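# Tie a tight knot in a rope and release it

## Task

Make a tight knot in the rope and leave it resting on the table. It only counts if the knot and rope stay that way with nothing from the robot holding them, so finish by opening both grippers and pulling the arms away.

## Robot and tools

Robot: two 6-joint arms, left_arm and right_arm, each ending in a two-finger parallel gripper. The arm names are not image sides. left_arm stands on the +y side.

Frame: all reported positions use one scene frame. Its origin sits on the table surface midway between the arms, +x points outward across the table, +z points up. The gripper's fingers extend along its own +z axis and close along its y axis. The reported end-effector point lies between the finger pads, roughly 5 mm short of the fingertips. Reported hand positions can be off, especially when an arm is stretched far.

Tool execute_actions takes "actions", a list holding zero or one item, plus an optional boolean "pictures".
- Empty list: nothing is commanded; returns the current state with camera images.
- Motion item: {"rows": [...], "steps": n}. "rows" holds 1 to 15 rows; "steps" is 1 to 15 (default 15), each step 1/30 s. Row k drives step k; if rows run out, the final row repeats. A motion needs at least 8 steps.
- Wait item: {"steps": n} with no rows, n up to 300. Sends nothing new; returns after n steps counted from the previous result.
- Each row is one list of 14 numbers covering both arms, always all 14 even when one arm stays still: left_arm waist, shoulder, elbow, forearm roll, wrist pitch, wrist roll, gripper opening, then the same seven for right_arm. The six joint values are absolute target angles in radians, in the same form as the Joint positions line, not offsets. The opening is an absolute command from -1 (closed) to +1 (fully open, pad gap 0.070 m).
- Stated joint ranges (rad): waist -2.618..2.618, shoulder 0.000..3.140, elbow -2.967..0.000, forearm roll -1.745..1.745, wrist pitch -1.220..1.220, wrist roll -2.094..2.094. True ends may differ by up to 0.013. A target beyond an end by over 0.013 and also beyond the current angle makes the whole call refused, sending nothing. Targets past a true end are clipped to it, and the result may say "joint sent to its limit" (possibly about an earlier motion); no such line does not prove there is room left.
- Pictures are included only for an empty list or when "pictures": true.

Motion limits: joint targets move at most 3 rad/s, taking 0.6 s to reach that speed, and all joints of one arm are timed to arrive together. Each step the target is held within 0.867 rad of the measured angle, and if it would put the gripper over 70 mm from where it now is, the whole arm's targets are pulled back. Large moves therefore need several calls or many rows. A gripper needs about 1 s or more to close from fully open.

Timing: every result is captured 8 steps before its motion ends; those last steps, and the simulation generally, continue while you compose the next call. Arms keep heading to the last row sent until they settle or a step is HELD.

Result lines:
- State line "left_arm: ... | right_arm: ...": end_effector_position (m) and end_effector_quat_wxyz per arm, in the scene frame.
- Joint positions: per arm, six angles (rad) then the pad gap (m).
- grip_measured: measured finger opening on the command scale, with a fixed per-gripper error of about 1 mm. Away from the extremes, fingers go to where grip_measured would equal your command. To hold something, command about 0.04 below grip_measured; smaller margins grip more gently. Pads push up to roughly 20 N; fast closing presses harder and can even spring open.
- HELD: marks steps where your row (or part) was not sent.
- "joint command not followed": a clearance check altered or blocked some joint targets; the rest of the row still ran.
- TORQUE FAULT: a joint hit its load limit (waist, shoulder, elbow 21.8 N m; forearm roll, wrist pitch, wrist roll 7.6 N m); that arm halts for 10 s and the rest of the call is dropped. The three wrist motors manage only about 4 N m, so heavy contact or load makes them yield.
- MOTOR HOT (from 65 °C) warns of heating under load; at 80 °C an OVER-TEMPERATURE FAULT makes that arm and gripper go limp and fall until cooled.

Tool zoom_image: {"camera": name, "region": [x0, y0, x1, y1]} in pixels of that camera's latest full image, top-left origin, region no larger than 504 x 504. Cameras: cam_high (896x504), cam_low (896x504), cam_left_wrist (616x616, fisheye), cam_right_wrist (616x616, fisheye). Each has a given intrinsic matrix K, distortion D and T_world_to_cam mapping scene-frame points into camera coordinates; cam_high sits near [0.892, 0.199, 1.088] and cam_low near [1.698, 0.465, 0.322]. Wrist camera poses follow their arm's joint readings. Calibration can be slightly wrong (a few degrees, several mm); results with pictures list cameras whose numbers changed.

Tool finished_scene: {"scene": n}, the number of the current scene. Replying without any tool call ends everything.

Avoid: letting any stretch of rope hang past the table edge, knocking or placing anything off the table, jamming one section of rope deeply into another, arms touching or pushing each other, dropping, slamming or shoving hard. Loose objects may get brief outside nudges. At the end, open both grippers and move the arms away so the knot rests on its own.

Each tool is called as a command line: name --argument value for each argument, lists and objects as JSON in quotes; but a table of rows of numbers goes row by row, as --pt "numbers of a row", without its own name.

## Session

execute_actions --actions '[]'

Scene clock: 0.00 s of 10800.00 s.
left_arm: end_effector_position=(+0.1186, +0.6724, +0.2479) grip_measured=+0.99 end_effector_quat_wxyz=(-0.007, -0.096, +0.935, +0.340) | right_arm: end_effector_position=(+0.2028, -0.0862, +0.1490) grip_measured=+0.97 end_effector_quat_wxyz=(+0.278, -0.218, +0.929, +0.108)
Joint positions: left_arm=[ 1.206  1.812 -1.759  0.42   1.037  0.797  0.07 ] | right_arm=[ 0.567  1.181 -0.735 -0.126  0.614  0.348  0.069]
Motor temperatures (°C, as the motors report them): left_arm=[24 25 24 28 29 27] | right_arm=[25 24 26 29 29 25]

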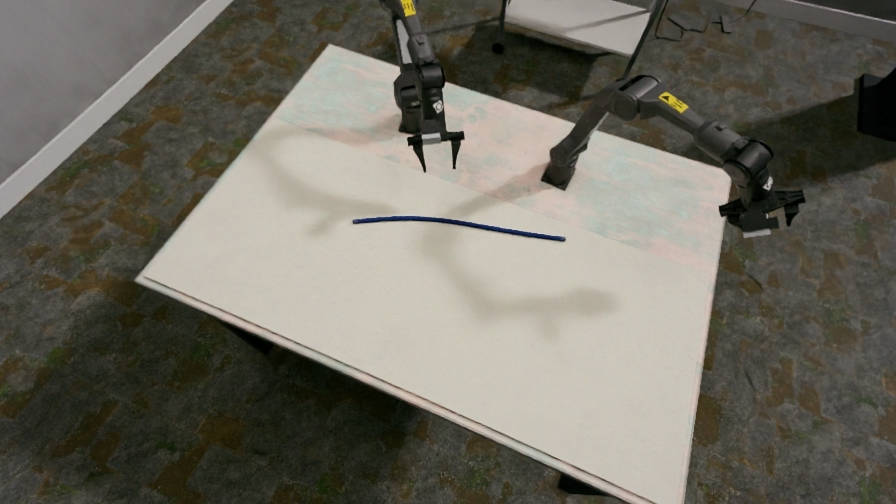

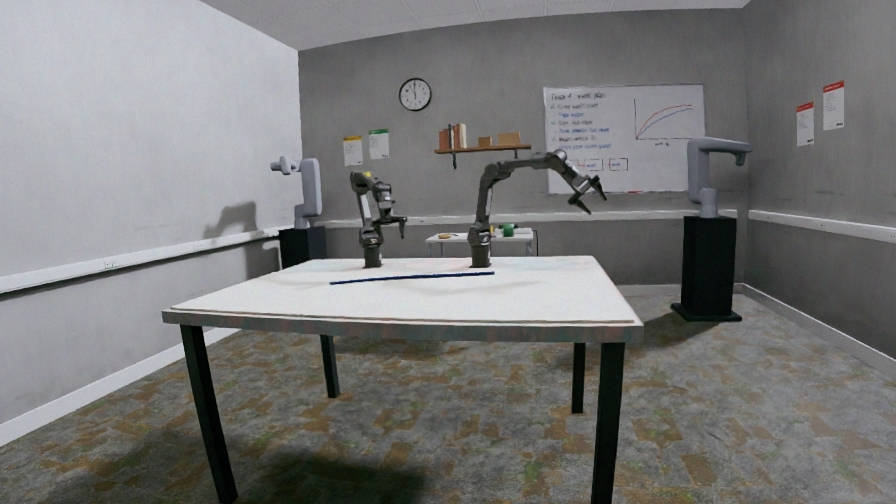

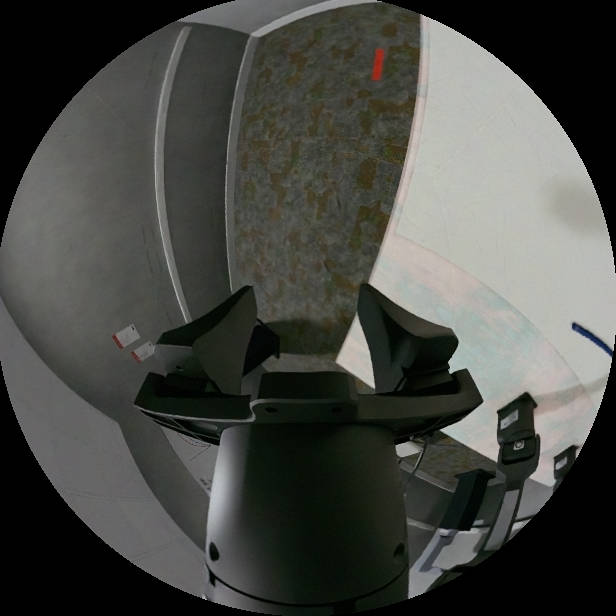

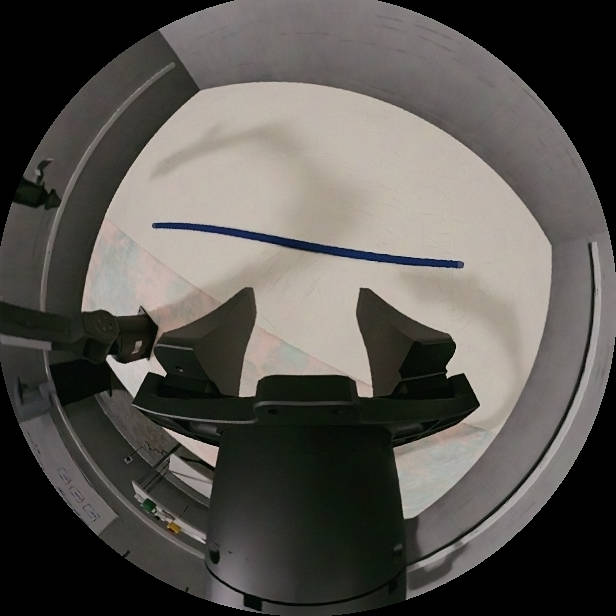

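execute_actions --actions '[{"rows":[[0.2,1.677,-1.103,0,1.084,0,1,0,1.677,-1.103,0,1.084,0,1]]}]'

execute_actions --actions '[{"steps":60}]' --pictures true

Scene clock: 1.80 s of 10800.00 s.
left_arm: end_effector_position=(+0.1736, +0.6310, +0.2176) grip_measured=+0.99 end_effector_quat_wxyz=(+0.031, -0.095, +0.951, +0.291) | right_arm: end_effector_position=(+0.2265, -0.1145, +0.1330) grip_measured=+0.97 end_effector_quat_wxyz=(+0.224, -0.187, +0.955, +0.060)
Joint positions: left_arm=[ 1.081  1.794 -1.666  0.36   1.043  0.684  0.07 ] | right_arm=[ 0.437  1.293 -0.819 -0.097  0.722  0.268  0.069]
Motor temperatures (°C, as the motors report them): left_arm=[24 26 24 28 30 27] | right_arm=[25 24 26 29 29 25]
Steps of this call (steps 1 to 47: nothing new was sent; steps 48 to 54: the first 7 steps of this action). Readings (joint positions):
48: left_arm=[1.206 1.812 -1.758 0.420 1.037 0.797] | right_arm=[0.566 1.182 -0.736 -0.126 0.615 0.348]
49: left_arm=[1.200 1.811 -1.754 0.418 1.037 0.791] | right_arm=[0.559 1.187 -0.740 -0.124 0.620 0.344]
51: left_arm=[1.169 1.807 -1.730 0.402 1.038 0.762] | right_arm=[0.527 1.214 -0.760 -0.117 0.646 0.324]
54: the state above

Scene clock: 3.80 s of 10800.00 s.
left_arm: end_effector_position=(+0.2773, +0.2451, +0.0801) grip_measured=+0.99 end_effector_quat_wxyz=(+0.000, -0.053, +0.999, +0.000) | right_arm: end_effector_position=(+0.2672, -0.2232, +0.0800) grip_measured=+0.97 end_effector_quat_wxyz=(-0.000, -0.080, +0.997, +0.000)
Joint positions: left_arm=[ 0.2    1.677 -1.103  0.     1.084 -0.     0.07 ] | right_arm=[ 0.     1.677 -1.103  0.     1.084  0.     0.069]
Motor temperatures (°C, as the motors report them): left_arm=[24 26 24 28 30 27] | right_arm=[25 25 26 29 29 25]
Kept back: nothing.
Steps of this call (steps 1 to 8: the last 8 steps of your previous action; steps 9 to 45: the robot went on to your last target; steps 46 to 60: nothing new was sent). Readings (joint positions):
1: left_arm=[1.048 1.791 -1.644 0.346 1.044 0.658] | right_arm=[0.396 1.330 -0.846 -0.088 0.756 0.242]
2: left_arm=[1.016 1.787 -1.623 0.333 1.046 0.632] | right_arm=[0.349 1.370 -0.876 -0.077 0.794 0.214]
4: left_arm=[0.950 1.778 -1.582 0.306 1.049 0.582] | right_arm=[0.256 1.452 -0.937 -0.057 0.872 0.157]
8: left_arm=[0.818 1.761 -1.498 0.253 1.055 0.481] | right_arm=[0.088 1.601 -1.046 -0.020 1.011 0.054]
60: the state above
All arms were judged still, so your last target was given up. Only a new action makes them travel on or press farther. Fingers that are still opening or closing keep moving.
camera_calibration (this result's frames):
cam_left_wrist: T_world_to_cam=[[0.0772986, -0.996994, -0.00535777, 0.221815], [-0.813705, -0.0661914, 0.577498, 0.198384], [-0.576116, -0.0402801, -0.816375, 0.359021], [0, 0, 0, 1]] pos_world=[0.351118, 0.248741, 0.179718]
cam_right_wrist: T_world_to_cam=[[0.153035, -0.988218, 0.0024273, -0.263104], [-0.811446, -0.124257, 0.571065, 0.147011], [-0.564035, -0.0893624, -0.820901, 0.318226], [0, 0, 0, 1]] pos_world=[0.339046, -0.213299, 0.177918]

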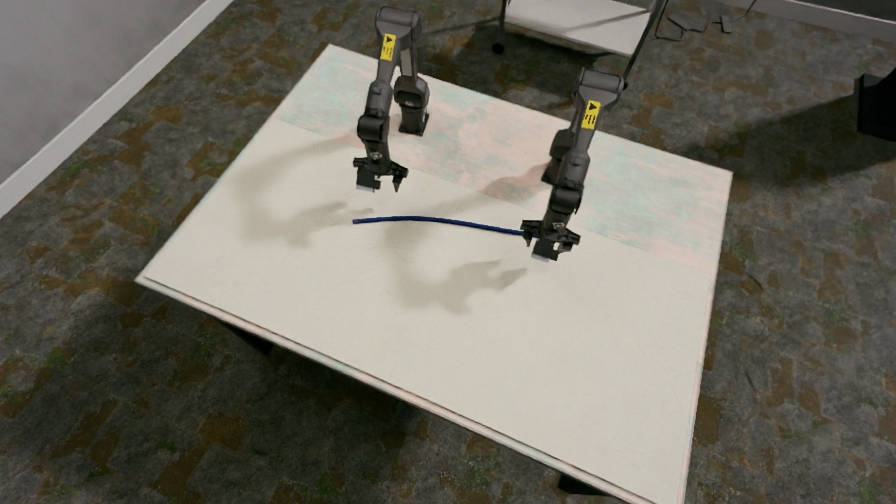

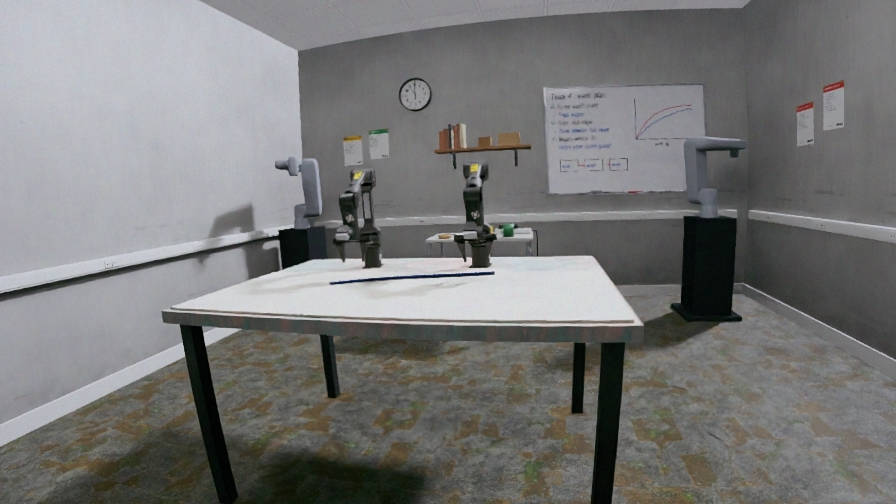

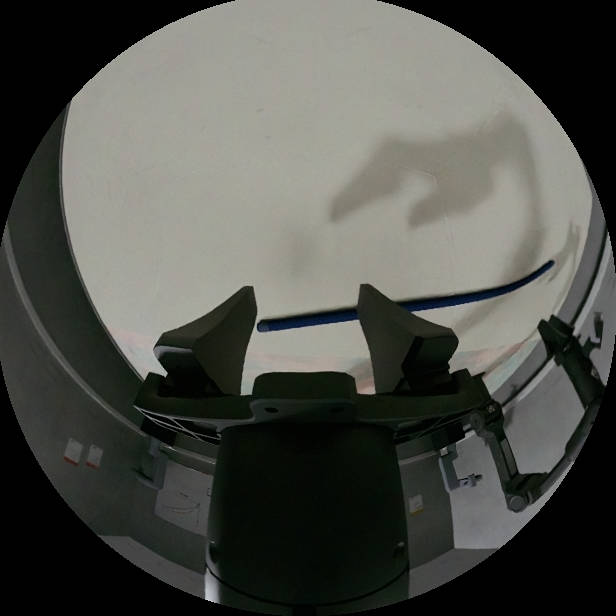

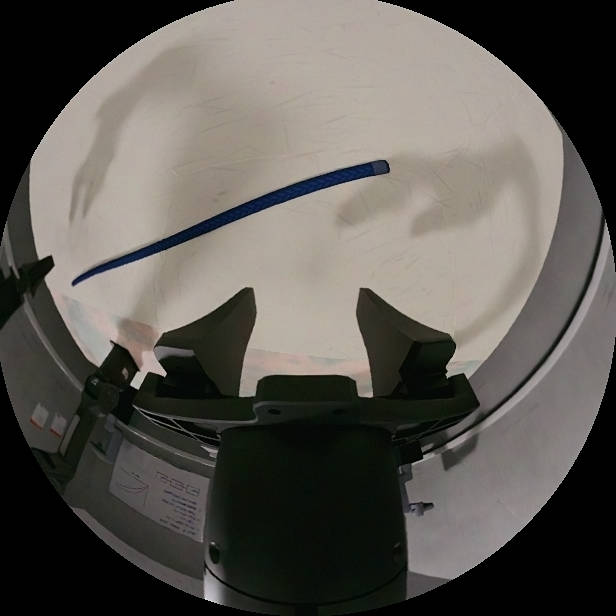

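execute_actions --actions '[{"rows":[[0.314,1.451,-0.751,0,0.958,-1.55,0.5,-0.7,1.45,-0.9,0,1.084,0,1]]}]'

execute_actions --actions '[{"steps":30}]'

execute_actions --actions '[{"rows":[[0.314,1.57,-0.645,0,0.733,-1.55,0.5,-0.7,1.45,-0.9,0,1.084,0,1]]}]'

execute_actions --actions '[{"steps":20}]' --pictures true

Scene clock: 4.80 s of 10800.00 s.
left_arm: end_effector_position=(+0.2657, +0.2483, +0.0775) grip_measured=+0.53 end_effector_quat_wxyz=(-0.000, -0.126, +0.992, -0.000) | right_arm: end_effector_position=(+0.2607, -0.2626, +0.0836) grip_measured=+0.97 end_effector_quat_wxyz=(+0.002, -0.015, +1.000, +0.000)
Joint positions: left_arm=[ 0.216  1.645 -1.051 -0.     1.065 -0.131  0.053] | right_arm=[-0.131  1.635 -1.065  0.     1.084  0.     0.069]
Motor temperatures (°C, as the motors report them): left_arm=[24 26 24 28 30 27] | right_arm=[25 25 26 29 29 25]
Steps of this call (steps 1 to 23: nothing new was sent; steps 24 to 30: the first 7 steps of this action). Readings (joint positions):
24: left_arm=[0.200 1.677 -1.103 -0.000 1.084 -0.001] | right_arm=[-0.001 1.677 -1.103 -0.000 1.084 0.000]
25: left_arm=[0.200 1.676 -1.101 -0.000 1.083 -0.007] | right_arm=[-0.008 1.674 -1.101 -0.000 1.084 0.000]
27: left_arm=[0.204 1.668 -1.088 -0.000 1.078 -0.040] | right_arm=[-0.040 1.664 -1.091 0.000 1.084 0.000]
30: the state above

Scene clock: 5.80 s of 10800.00 s.
left_arm: end_effector_position=(+0.1957, +0.2617, +0.0600) grip_measured=+0.50 end_effector_quat_wxyz=(+0.000, +0.774, -0.633, +0.000) | right_arm: end_effector_position=(+0.1799, -0.3961, +0.0940) grip_measured=+0.97 end_effector_quat_wxyz=(+0.012, +0.266, +0.964, -0.003)
Joint positions: left_arm=[ 0.314  1.451 -0.751 -0.     0.958 -1.55   0.052] | right_arm=[-0.699  1.449 -0.899 -0.     1.084  0.     0.069]
Motor temperatures (°C, as the motors report them): left_arm=[24 26 24 28 30 27] | right_arm=[25 25 26 29 29 25]
Kept back: nothing.
Steps of this call (steps 1 to 8: the last 8 steps of your previous action; steps 9 to 30: the robot went on to your last target). Readings (joint positions):
1: left_arm=[0.221 1.634 -1.035 -0.000 1.059 -0.173] | right_arm=[-0.172 1.622 -1.053 -0.000 1.084 0.000]
2: left_arm=[0.227 1.622 -1.016 -0.000 1.053 -0.220] | right_arm=[-0.219 1.607 -1.040 -0.000 1.084 0.000]
4: left_arm=[0.241 1.596 -0.975 -0.000 1.038 -0.330] | right_arm=[-0.315 1.575 -1.012 -0.000 1.084 0.000]
8: left_arm=[0.269 1.540 -0.889 -0.000 1.008 -0.617] | right_arm=[-0.507 1.513 -0.956 -0.000 1.084 0.000]
30: the state above

Scene clock: 6.03 s of 10800.00 s.
left_arm: end_effector_position=(+0.1974, +0.2621, +0.0323) grip_measured=+0.50 end_effector_quat_wxyz=(-0.001, +0.774, -0.633, +0.001) | right_arm: end_effector_position=(+0.1800, -0.3962, +0.0941) grip_measured=+0.97 end_effector_quat_wxyz=(+0.012, +0.266, +0.964, -0.003)
Joint positions: left_arm=[ 0.314  1.518 -0.69  -0.     0.827 -1.55   0.053] | right_arm=[-0.7    1.449 -0.9   -0.     1.084  0.     0.069]
Motor temperatures (°C, as the motors report them): left_arm=[24 26 24 28 30 27] | right_arm=[25 25 26 29 29 25]
Steps of this call (steps 1 to 7: the first 7 steps of this action). Readings (joint positions):
1: left_arm=[0.314 1.451 -0.751 -0.000 0.957 -1.550] | right_arm=[-0.699 1.449 -0.899 -0.000 1.084 0.000]
2: left_arm=[0.314 1.454 -0.748 -0.000 0.950 -1.550] | right_arm=[-0.699 1.449 -0.899 -0.000 1.084 0.000]
4: left_arm=[0.314 1.470 -0.733 -0.000 0.917 -1.550] | right_arm=[-0.699 1.449 -0.899 -0.000 1.084 0.000]
7: the state above

Scene clock: 6.70 s of 10800.00 s.
left_arm: end_effector_position=(+0.1961, +0.2618, +0.0123) grip_measured=+0.50 end_effector_quat_wxyz=(-0.000, +0.774, -0.633, +0.000) | right_arm: end_effector_position=(+0.1800, -0.3963, +0.0940) grip_measured=+0.97 end_effector_quat_wxyz=(+0.012, +0.267, +0.964, -0.003)
Joint positions: left_arm=[ 0.314  1.569 -0.646  0.     0.733 -1.55   0.053] | right_arm=[-0.7    1.45  -0.9    0.     1.084  0.     0.069]
Motor temperatures (°C, as the motors report them): left_arm=[24 26 24 28 30 27] | right_arm=[25 25 26 29 29 25]
Kept back: nothing.
Steps of this call (steps 1 to 8: the last 8 steps of your previous action; steps 9 to 20: the robot went on to your last target). Readings (joint positions):
1: left_arm=[0.314 1.535 -0.674 -0.000 0.795 -1.550] | right_arm=[-0.700 1.449 -0.900 -0.000 1.084 0.000]
2: left_arm=[0.314 1.550 -0.662 -0.000 0.771 -1.550] | right_arm=[-0.700 1.450 -0.900 -0.000 1.084 0.000]
4: left_arm=[0.314 1.567 -0.648 -0.000 0.740 -1.550] | right_arm=[-0.700 1.450 -0.900 -0.000 1.084 0.000]
8: left_arm=[0.314 1.569 -0.646 0.000 0.733 -1.550] | right_arm=[-0.700 1.450 -0.900 -0.000 1.084 0.000]
20: the state above
camera_calibration (this result's frames):
cam_left_wrist: T_world_to_cam=[[0.985535, 0.169418, -0.00419538, -0.239105], [0.140678, -0.804045, 0.577686, 0.178642], [0.0944971, -0.56992, -0.816248, 0.264679], [0, 0, 0, 1]] pos_world=[0.185504, 0.334991, 0.111842]
cam_right_wrist: T_world_to_cam=[[-0.51961, -0.8544, 0.00241041, -0.246816], [-0.712202, 0.434686, 0.551195, 0.252267], [-0.471989, 0.28469, -0.834373, 0.397928], [0, 0, 0, 1]] pos_world=[0.239235, -0.433823, 0.193567]

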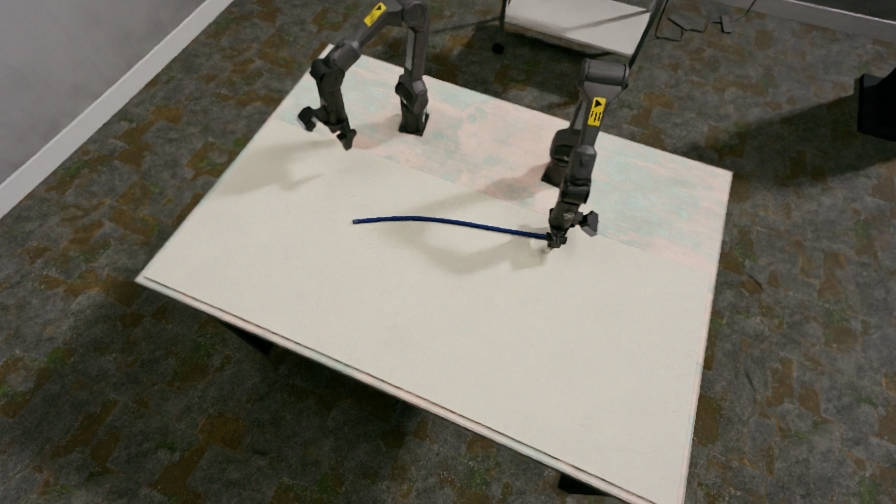

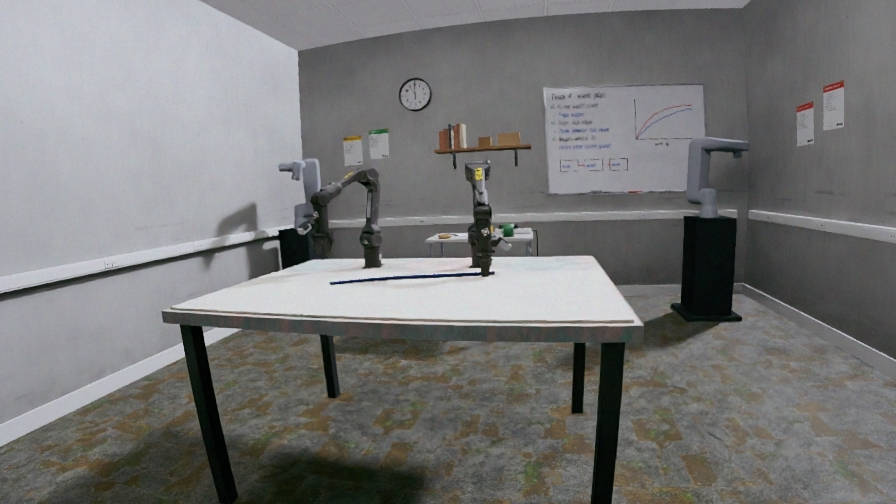

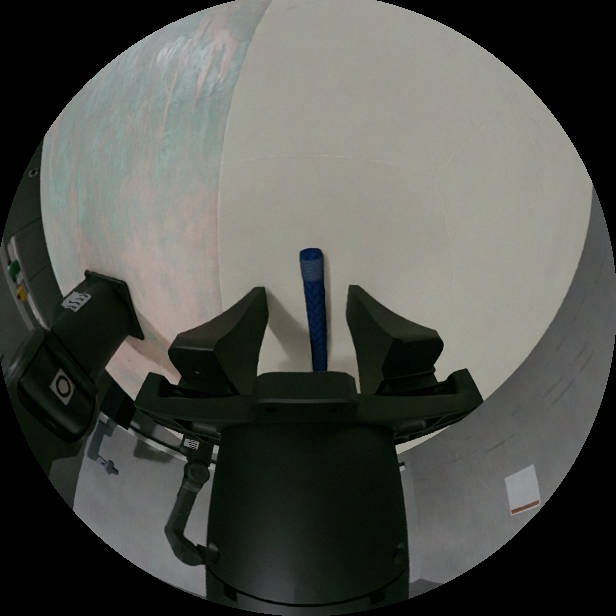

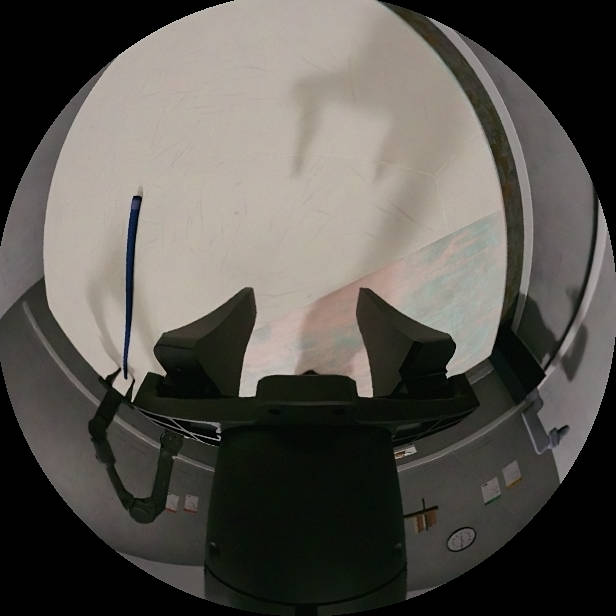

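Rope ~13mm.

execute_actions --actions '[{"rows":[[0.314,1.578,-0.639,0,0.719,-1.55,-0.68,-0.7,1.45,-0.9,0,1.084,0,1]]}]'

execute_actions --actions '[{"steps":20}]'

Scene clock: 7.20 s of 10800.00 s.
left_arm: end_effector_position=(+0.1965, +0.2619, +0.0097) grip_measured=+0.03 end_effector_quat_wxyz=(-0.002, +0.774, -0.633, +0.001) | right_arm: end_effector_position=(+0.1800, -0.3963, +0.0940) grip_measured=+0.97 end_effector_quat_wxyz=(+0.012, +0.267, +0.964, -0.003)
Joint positions: left_arm=[ 0.314  1.576 -0.64   0.     0.718 -1.55   0.036] | right_arm=[-0.7    1.45  -0.9    0.     1.084  0.     0.069]
Motor temperatures (°C, as the motors report them): left_arm=[24 26 24 28 30 27] | right_arm=[25 25 26 29 29 25]
Steps of this call (steps 1 to 8: the robot went on to your last target; steps 9 to 15: the first 7 steps of this action). Readings (joint positions):
9: left_arm=[0.314 1.570 -0.645 0.000 0.732 -1.550] | right_arm=[-0.700 1.450 -0.900 0.000 1.084 0.000]
10: left_arm=[0.314 1.572 -0.643 0.000 0.726 -1.550] | right_arm=[-0.700 1.450 -0.900 0.000 1.084 0.000]
12: left_arm=[0.314 1.576 -0.640 0.000 0.717 -1.550] | right_arm=[-0.700 1.450 -0.900 0.000 1.084 0.000]
15: the state above

Scene clock: 7.87 s of 10800.00 s.
left_arm: end_effector_position=(+0.1958, +0.2617, +0.0092) grip_measured=-0.68 end_effector_quat_wxyz=(-0.000, +0.774, -0.633, +0.000) | right_arm: end_effector_position=(+0.1800, -0.3963, +0.0940) grip_measured=+0.97 end_effector_quat_wxyz=(+0.012, +0.267, +0.964, -0.003)
Joint positions: left_arm=[ 0.314  1.578 -0.639  0.     0.719 -1.55   0.011] | right_arm=[-0.7    1.45  -0.9    0.     1.084  0.     0.069]
Motor temperatures (°C, as the motors report them): left_arm=[24 26 24 28 30 27] | right_arm=[25 25 26 29 29 25]
Kept back: nothing.
Steps of this call (steps 1 to 8: the last 8 steps of your previous action; steps 9 to 15: the robot went on to your last target; steps 16 to 20: nothing new was sent). Readings (joint positions):
1: left_arm=[0.314 1.576 -0.640 0.000 0.718 -1.550] | right_arm=[-0.700 1.450 -0.900 0.000 1.084 0.000]
2: left_arm=[0.314 1.576 -0.640 0.000 0.718 -1.550] | right_arm=[-0.700 1.450 -0.900 0.000 1.084 0.000]
4: left_arm=[0.314 1.576 -0.640 0.000 0.719 -1.550] | right_arm=[-0.700 1.450 -0.900 0.000 1.084 0.000]
8: left_arm=[0.314 1.577 -0.639 0.000 0.719 -1.550] | right_arm=[-0.700 1.450 -0.900 0.000 1.084 0.000]
20: the state above
All arms were judged still, so your last target was given up. Only a new action makes them travel on or press farther. Fingers that are still opening or closing keep moving.

execute_actions --actions '[{"rows":[[0.314,1.578,-0.639,0,0.719,-1.55,-0.77,-0.7,1.45,-0.9,0,1.084,0,1]]}]' --pictures true

Scene clock: 8.30 s of 10800.00 s.
left_arm: end_effector_position=(+0.1957, +0.2617, +0.0091) grip_measured=-0.69 end_effector_quat_wxyz=(-0.000, +0.774, -0.633, -0.000) | right_arm: end_effector_position=(+0.1800, -0.3963, +0.0940) grip_measured=+0.97 end_effector_quat_wxyz=(+0.012, +0.267, +0.964, -0.003)
Joint positions: left_arm=[ 0.314  1.578 -0.639  0.     0.719 -1.55   0.011] | right_arm=[-0.7    1.45  -0.9    0.     1.084  0.     0.069]
Motor temperatures (°C, as the motors report them): left_arm=[24 26 24 28 30 27] | right_arm=[25 25 26 29 29 25]
Steps of this call (steps 1 to 6: nothing new was sent; steps 7 to 13: the first 7 steps of this action). Readings (joint positions):
7: left_arm=[0.314 1.578 -0.639 0.000 0.719 -1.550] | right_arm=[-0.700 1.450 -0.900 0.000 1.084 0.000]
8: left_arm=[0.314 1.578 -0.639 0.000 0.719 -1.550] | right_arm=[-0.700 1.450 -0.900 0.000 1.084 0.000]
10: left_arm=[0.314 1.578 -0.639 0.000 0.719 -1.550] | right_arm=[-0.700 1.450 -0.900 0.000 1.084 0.000]
13: the state above
camera_calibration (this result's frames):
cam_left_wrist: T_world_to_cam=[[0.985529, 0.169423, -0.00524362, -0.238681], [0.141275, -0.803912, 0.577726, 0.180299], [0.0936648, -0.570106, -0.816214, 0.262303], [0, 0, 0, 1]] pos_world=[0.185187, 0.334924, 0.108681]
cam_right_wrist: T_world_to_cam=[[-0.519615, -0.854397, 0.00240992, -0.246815], [-0.712195, 0.434687, 0.551204, 0.252268], [-0.471994, 0.284697, -0.834367, 0.39793], [0, 0, 0, 1]] pos_world=[0.239236, -0.433825, 0.193564]

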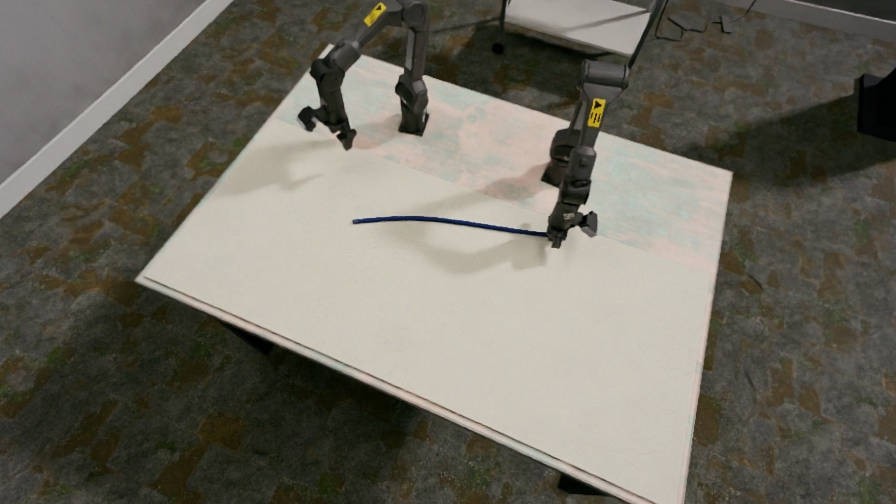

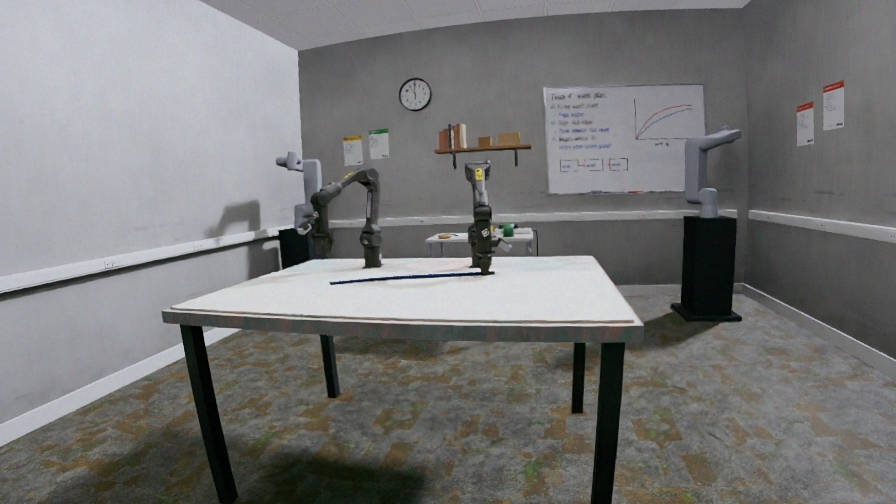

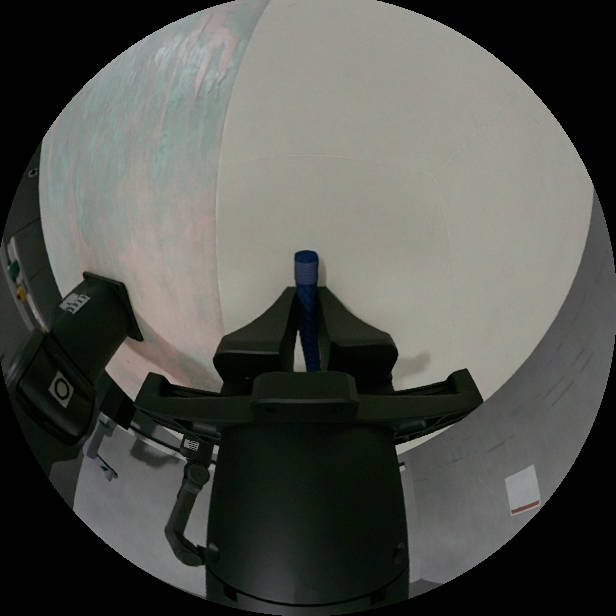

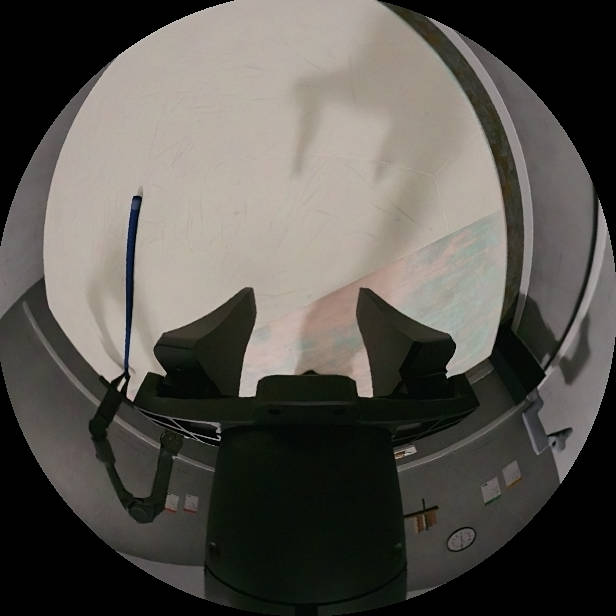

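execute_actions --actions '[{"rows":[[0.75,1.586,-0.808,0,0.88,-1.1,-0.74,-0.7,1.45,-0.9,0,1.084,0,1]]}]'

execute_actions --actions '[{"steps":15}]'

execute_actions --actions '[{"rows":[[0.25,2.057,-1.505,0,1.106,0,-0.74,-0.7,1.45,-0.9,0,1.084,0,1]]}]'

execute_actions --actions '[{"steps":22}]'

execute_actions --actions '[{"rows":[[-0.35,2.239,-1.829,0,1.22,1.3,-0.74,-0.7,1.45,-0.9,0,1.084,0,1]]}]'

execute_actions --actions '[{"steps":35}]' --pictures true

Scene clock: 10.20 s of 10800.00 s.
left_arm: end_effector_position=(+0.1943, +0.2912, +0.0162) grip_measured=-0.70 end_effector_quat_wxyz=(+0.003, +0.772, -0.635, -0.002) | right_arm: end_effector_position=(+0.1800, -0.3963, +0.0940) grip_measured=+0.97 end_effector_quat_wxyz=(+0.012, +0.267, +0.964, -0.003)
Joint positions: left_arm=[ 0.441  1.584 -0.685 -0.     0.766 -1.418  0.011] | right_arm=[-0.7    1.45  -0.9    0.     1.084  0.     0.069]
Motor temperatures (°C, as the motors report them): left_arm=[24 26 24 28 30 27] | right_arm=[25 25 26 29 29 25]
Steps of this call (steps 1 to 8: the last 8 steps of your previous action; steps 9 to 15: the robot went on to your last target; steps 16 to 50: nothing new was sent; steps 51 to 57: the first 7 steps of this action). Readings (joint positions):
51: left_arm=[0.315 1.578 -0.639 -0.000 0.719 -1.549] | right_arm=[-0.700 1.450 -0.900 0.000 1.084 0.000]
52: left_arm=[0.322 1.578 -0.641 -0.001 0.722 -1.542] | right_arm=[-0.700 1.450 -0.900 0.000 1.084 0.000]
54: left_arm=[0.352 1.580 -0.652 -0.003 0.735 -1.509] | right_arm=[-0.700 1.450 -0.900 0.000 1.084 0.000]
57: the state above

Scene clock: 10.70 s of 10800.00 s.
left_arm: end_effector_position=(+0.1768, +0.3657, +0.0397) grip_measured=-0.70 end_effector_quat_wxyz=(+0.001, +0.769, -0.639, -0.000) | right_arm: end_effector_position=(+0.1800, -0.3963, +0.0940) grip_measured=+0.97 end_effector_quat_wxyz=(+0.012, +0.267, +0.964, -0.003)
Joint positions: left_arm=[ 0.75   1.588 -0.808 -0.     0.88  -1.1    0.011] | right_arm=[-0.7    1.45  -0.9    0.     1.084  0.     0.069]
Motor temperatures (°C, as the motors report them): left_arm=[24 26 24 28 30 27] | right_arm=[25 25 26 29 29 25]
Kept back: nothing.
Steps of this call (steps 1 to 8: the last 8 steps of your previous action; steps 9 to 15: the robot went on to your last target). Readings (joint positions):
1: left_arm=[0.482 1.586 -0.701 0.001 0.781 -1.377] | right_arm=[-0.700 1.450 -0.900 0.000 1.084 0.000]
2: left_arm=[0.527 1.587 -0.719 0.001 0.797 -1.330] | right_arm=[-0.700 1.450 -0.900 0.000 1.084 0.000]
4: left_arm=[0.618 1.588 -0.755 0.001 0.830 -1.236] | right_arm=[-0.700 1.450 -0.900 0.000 1.084 0.000]
8: left_arm=[0.727 1.588 -0.798 0.001 0.871 -1.125] | right_arm=[-0.700 1.450 -0.900 0.000 1.084 0.000]
15: the state above

Scene clock: 10.93 s of 10800.00 s.
left_arm: end_effector_position=(+0.2083, +0.3640, +0.0437) grip_measured=-0.70 end_effector_quat_wxyz=(-0.000, +0.700, -0.715, +0.000) | right_arm: end_effector_position=(+0.1800, -0.3963, +0.0940) grip_measured=+0.97 end_effector_quat_wxyz=(+0.012, +0.267, +0.964, -0.003)
Joint positions: left_arm=[ 0.675  1.656 -0.912 -0.     0.914 -0.968  0.011] | right_arm=[-0.7    1.45  -0.9    0.     1.084  0.     0.069]
Motor temperatures (°C, as the motors report them): left_arm=[24 26 24 28 30 27] | right_arm=[25 25 26 29 29 25]
Steps of this call (steps 1 to 7: the first 7 steps of this action). Readings (joint positions):
1: left_arm=[0.749 1.588 -0.809 -0.000 0.880 -1.099] | right_arm=[-0.700 1.450 -0.900 0.000 1.084 0.000]
2: left_arm=[0.745 1.591 -0.814 -0.000 0.882 -1.093] | right_arm=[-0.700 1.450 -0.900 0.000 1.084 0.000]
4: left_arm=[0.727 1.608 -0.840 -0.000 0.891 -1.060] | right_arm=[-0.700 1.450 -0.900 0.000 1.084 0.000]
7: the state above

Scene clock: 11.67 s of 10800.00 s.
left_arm: end_effector_position=(+0.3739, +0.2751, +0.0398) grip_measured=-0.70 end_effector_quat_wxyz=(-0.000, -0.078, +0.997, -0.000) | right_arm: end_effector_position=(+0.1800, -0.3963, +0.0940) grip_measured=+0.97 end_effector_quat_wxyz=(+0.012, +0.267, +0.964, -0.003)
Joint positions: left_arm=[ 0.249  2.057 -1.505 -0.     1.106 -0.     0.011] | right_arm=[-0.7    1.45  -0.9    0.     1.084 -0.     0.069]
Motor temperatures (°C, as the motors report them): left_arm=[24 26 24 28 30 27] | right_arm=[25 25 26 29 29 25]
Kept back: nothing.
Steps of this call (steps 1 to 8: the last 8 steps of your previous action; steps 9 to 22: the robot went on to your last target). Readings (joint positions):
1: left_arm=[0.652 1.678 -0.944 -0.000 0.924 -0.927] | right_arm=[-0.700 1.450 -0.900 0.000 1.084 0.000]
2: left_arm=[0.627 1.702 -0.980 -0.000 0.936 -0.880] | right_arm=[-0.700 1.450 -0.900 0.000 1.084 0.000]
4: left_arm=[0.575 1.751 -1.053 -0.000 0.959 -0.770] | right_arm=[-0.700 1.450 -0.900 0.000 1.084 0.000]
8: left_arm=[0.475 1.845 -1.191 -0.000 1.004 -0.532] | right_arm=[-0.700 1.450 -0.900 0.000 1.084 0.000]
22: the state above

Scene clock: 11.90 s of 10800.00 s.
left_arm: end_effector_position=(+0.3876, +0.2403, +0.0406) grip_measured=-0.70 end_effector_quat_wxyz=(+0.002, +0.035, +0.999, +0.000) | right_arm: end_effector_position=(+0.1800, -0.3963, +0.0940) grip_measured=+0.97 end_effector_quat_wxyz=(+0.012, +0.267, +0.964, -0.003)
Joint positions: left_arm=[ 0.16   2.086 -1.556  0.     1.124  0.136  0.011] | right_arm=[-0.7    1.45  -0.9    0.     1.084 -0.     0.069]
Motor temperatures (°C, as the motors report them): left_arm=[24 26 24 28 30 27] | right_arm=[25 25 26 29 29 25]
Steps of this call (steps 1 to 7: the first 7 steps of this action). Readings (joint positions):
1: left_arm=[0.249 2.058 -1.505 -0.000 1.106 0.001] | right_arm=[-0.700 1.450 -0.900 0.000 1.084 -0.000]
2: left_arm=[0.245 2.059 -1.508 -0.000 1.108 0.008] | right_arm=[-0.700 1.450 -0.900 0.000 1.084 -0.000]
4: left_arm=[0.223 2.066 -1.521 0.000 1.112 0.042] | right_arm=[-0.700 1.450 -0.900 0.000 1.084 -0.000]
7: the state above

Scene clock: 13.07 s of 10800.00 s.
left_arm: end_effector_position=(+0.3907, +0.0172, +0.0403) grip_measured=-0.70 end_effector_quat_wxyz=(+0.013, +0.766, +0.643, +0.006) | right_arm: end_effector_position=(+0.1800, -0.3963, +0.0940) grip_measured=+0.97 end_effector_quat_wxyz=(+0.012, +0.267, +0.964, -0.003)
Joint positions: left_arm=[-0.35   2.239 -1.829 -0.     1.22   1.3    0.011] | right_arm=[-0.7    1.45  -0.9    0.     1.084 -0.     0.069]
Motor temperatures (°C, as the motors report them): left_arm=[24 26 24 28 30 27] | right_arm=[25 25 26 29 29 25]
Kept back: nothing.
Steps of this call (steps 1 to 8: the last 8 steps of your previous action; steps 9 to 35: the robot went on to your last target). Readings (joint positions):
1: left_arm=[0.132 2.094 -1.572 0.000 1.129 0.179] | right_arm=[-0.700 1.450 -0.900 0.000 1.084 -0.000]
2: left_arm=[0.102 2.103 -1.588 0.000 1.135 0.226] | right_arm=[-0.700 1.450 -0.900 0.000 1.084 -0.000]
4: left_arm=[0.044 2.120 -1.618 0.000 1.145 0.334] | right_arm=[-0.700 1.450 -0.900 0.000 1.084 -0.000]
8: left_arm=[-0.058 2.151 -1.672 0.000 1.165 0.569] | right_arm=[-0.700 1.450 -0.900 0.000 1.084 -0.000]
35: the state above
camera_calibration (this result's frames):
cam_left_wrist: T_world_to_cam=[[-0.979162, 0.200506, -0.0322512, 0.378856], [0.146453, 0.80718, 0.571849, -0.0913157], [0.140692, 0.555209, -0.819725, 0.092507], [0, 0, 0, 1]] pos_world=[0.37132, -0.0536153, 0.140268]
cam_right_wrist: T_world_to_cam=[[-0.519571, -0.854424, 0.00241093, -0.246834], [-0.712217, 0.434651, 0.551204, 0.252258], [-0.47201, 0.284672, -0.834367, 0.397923], [0, 0, 0, 1]] pos_world=[0.239238, -0.433822, 0.193564]

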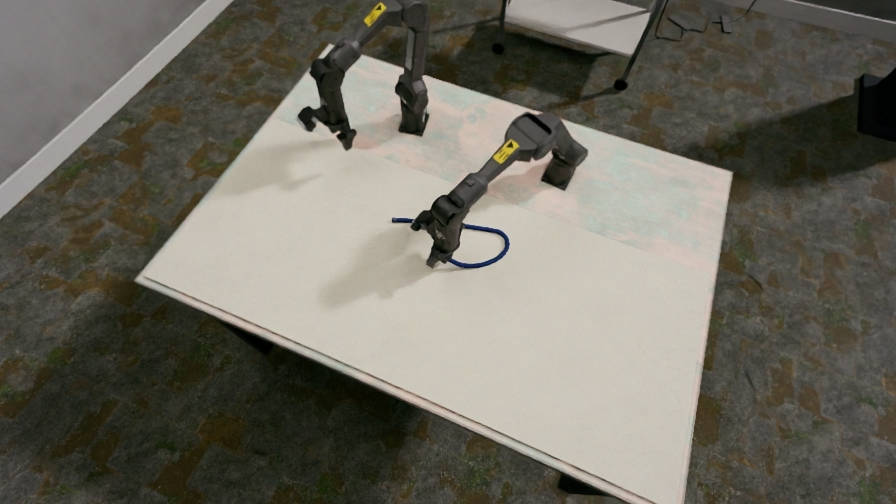

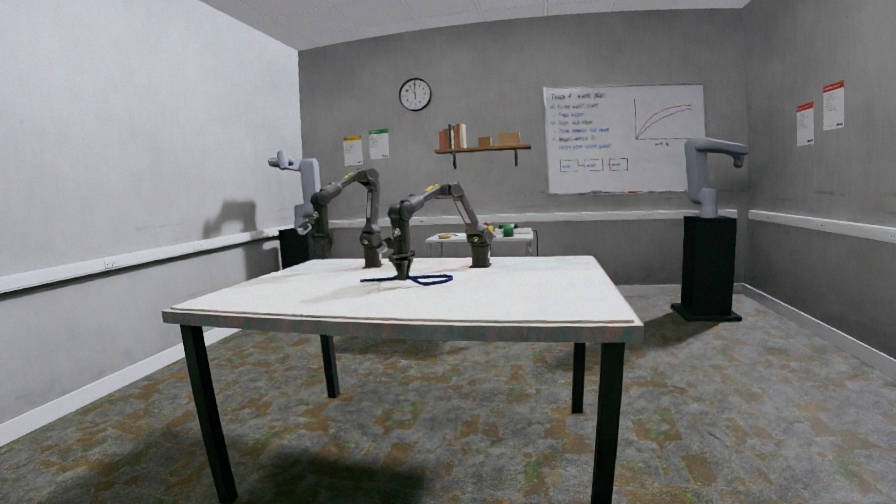

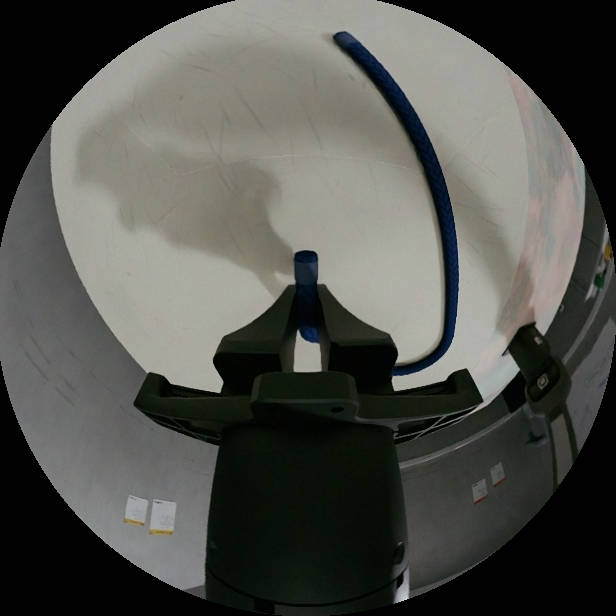

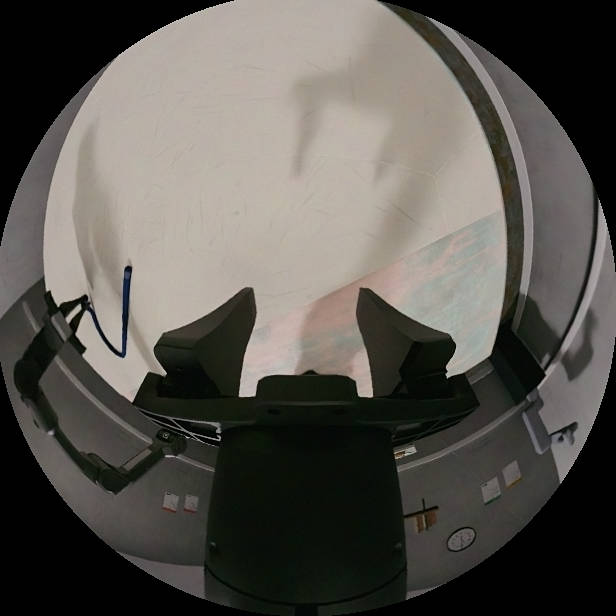

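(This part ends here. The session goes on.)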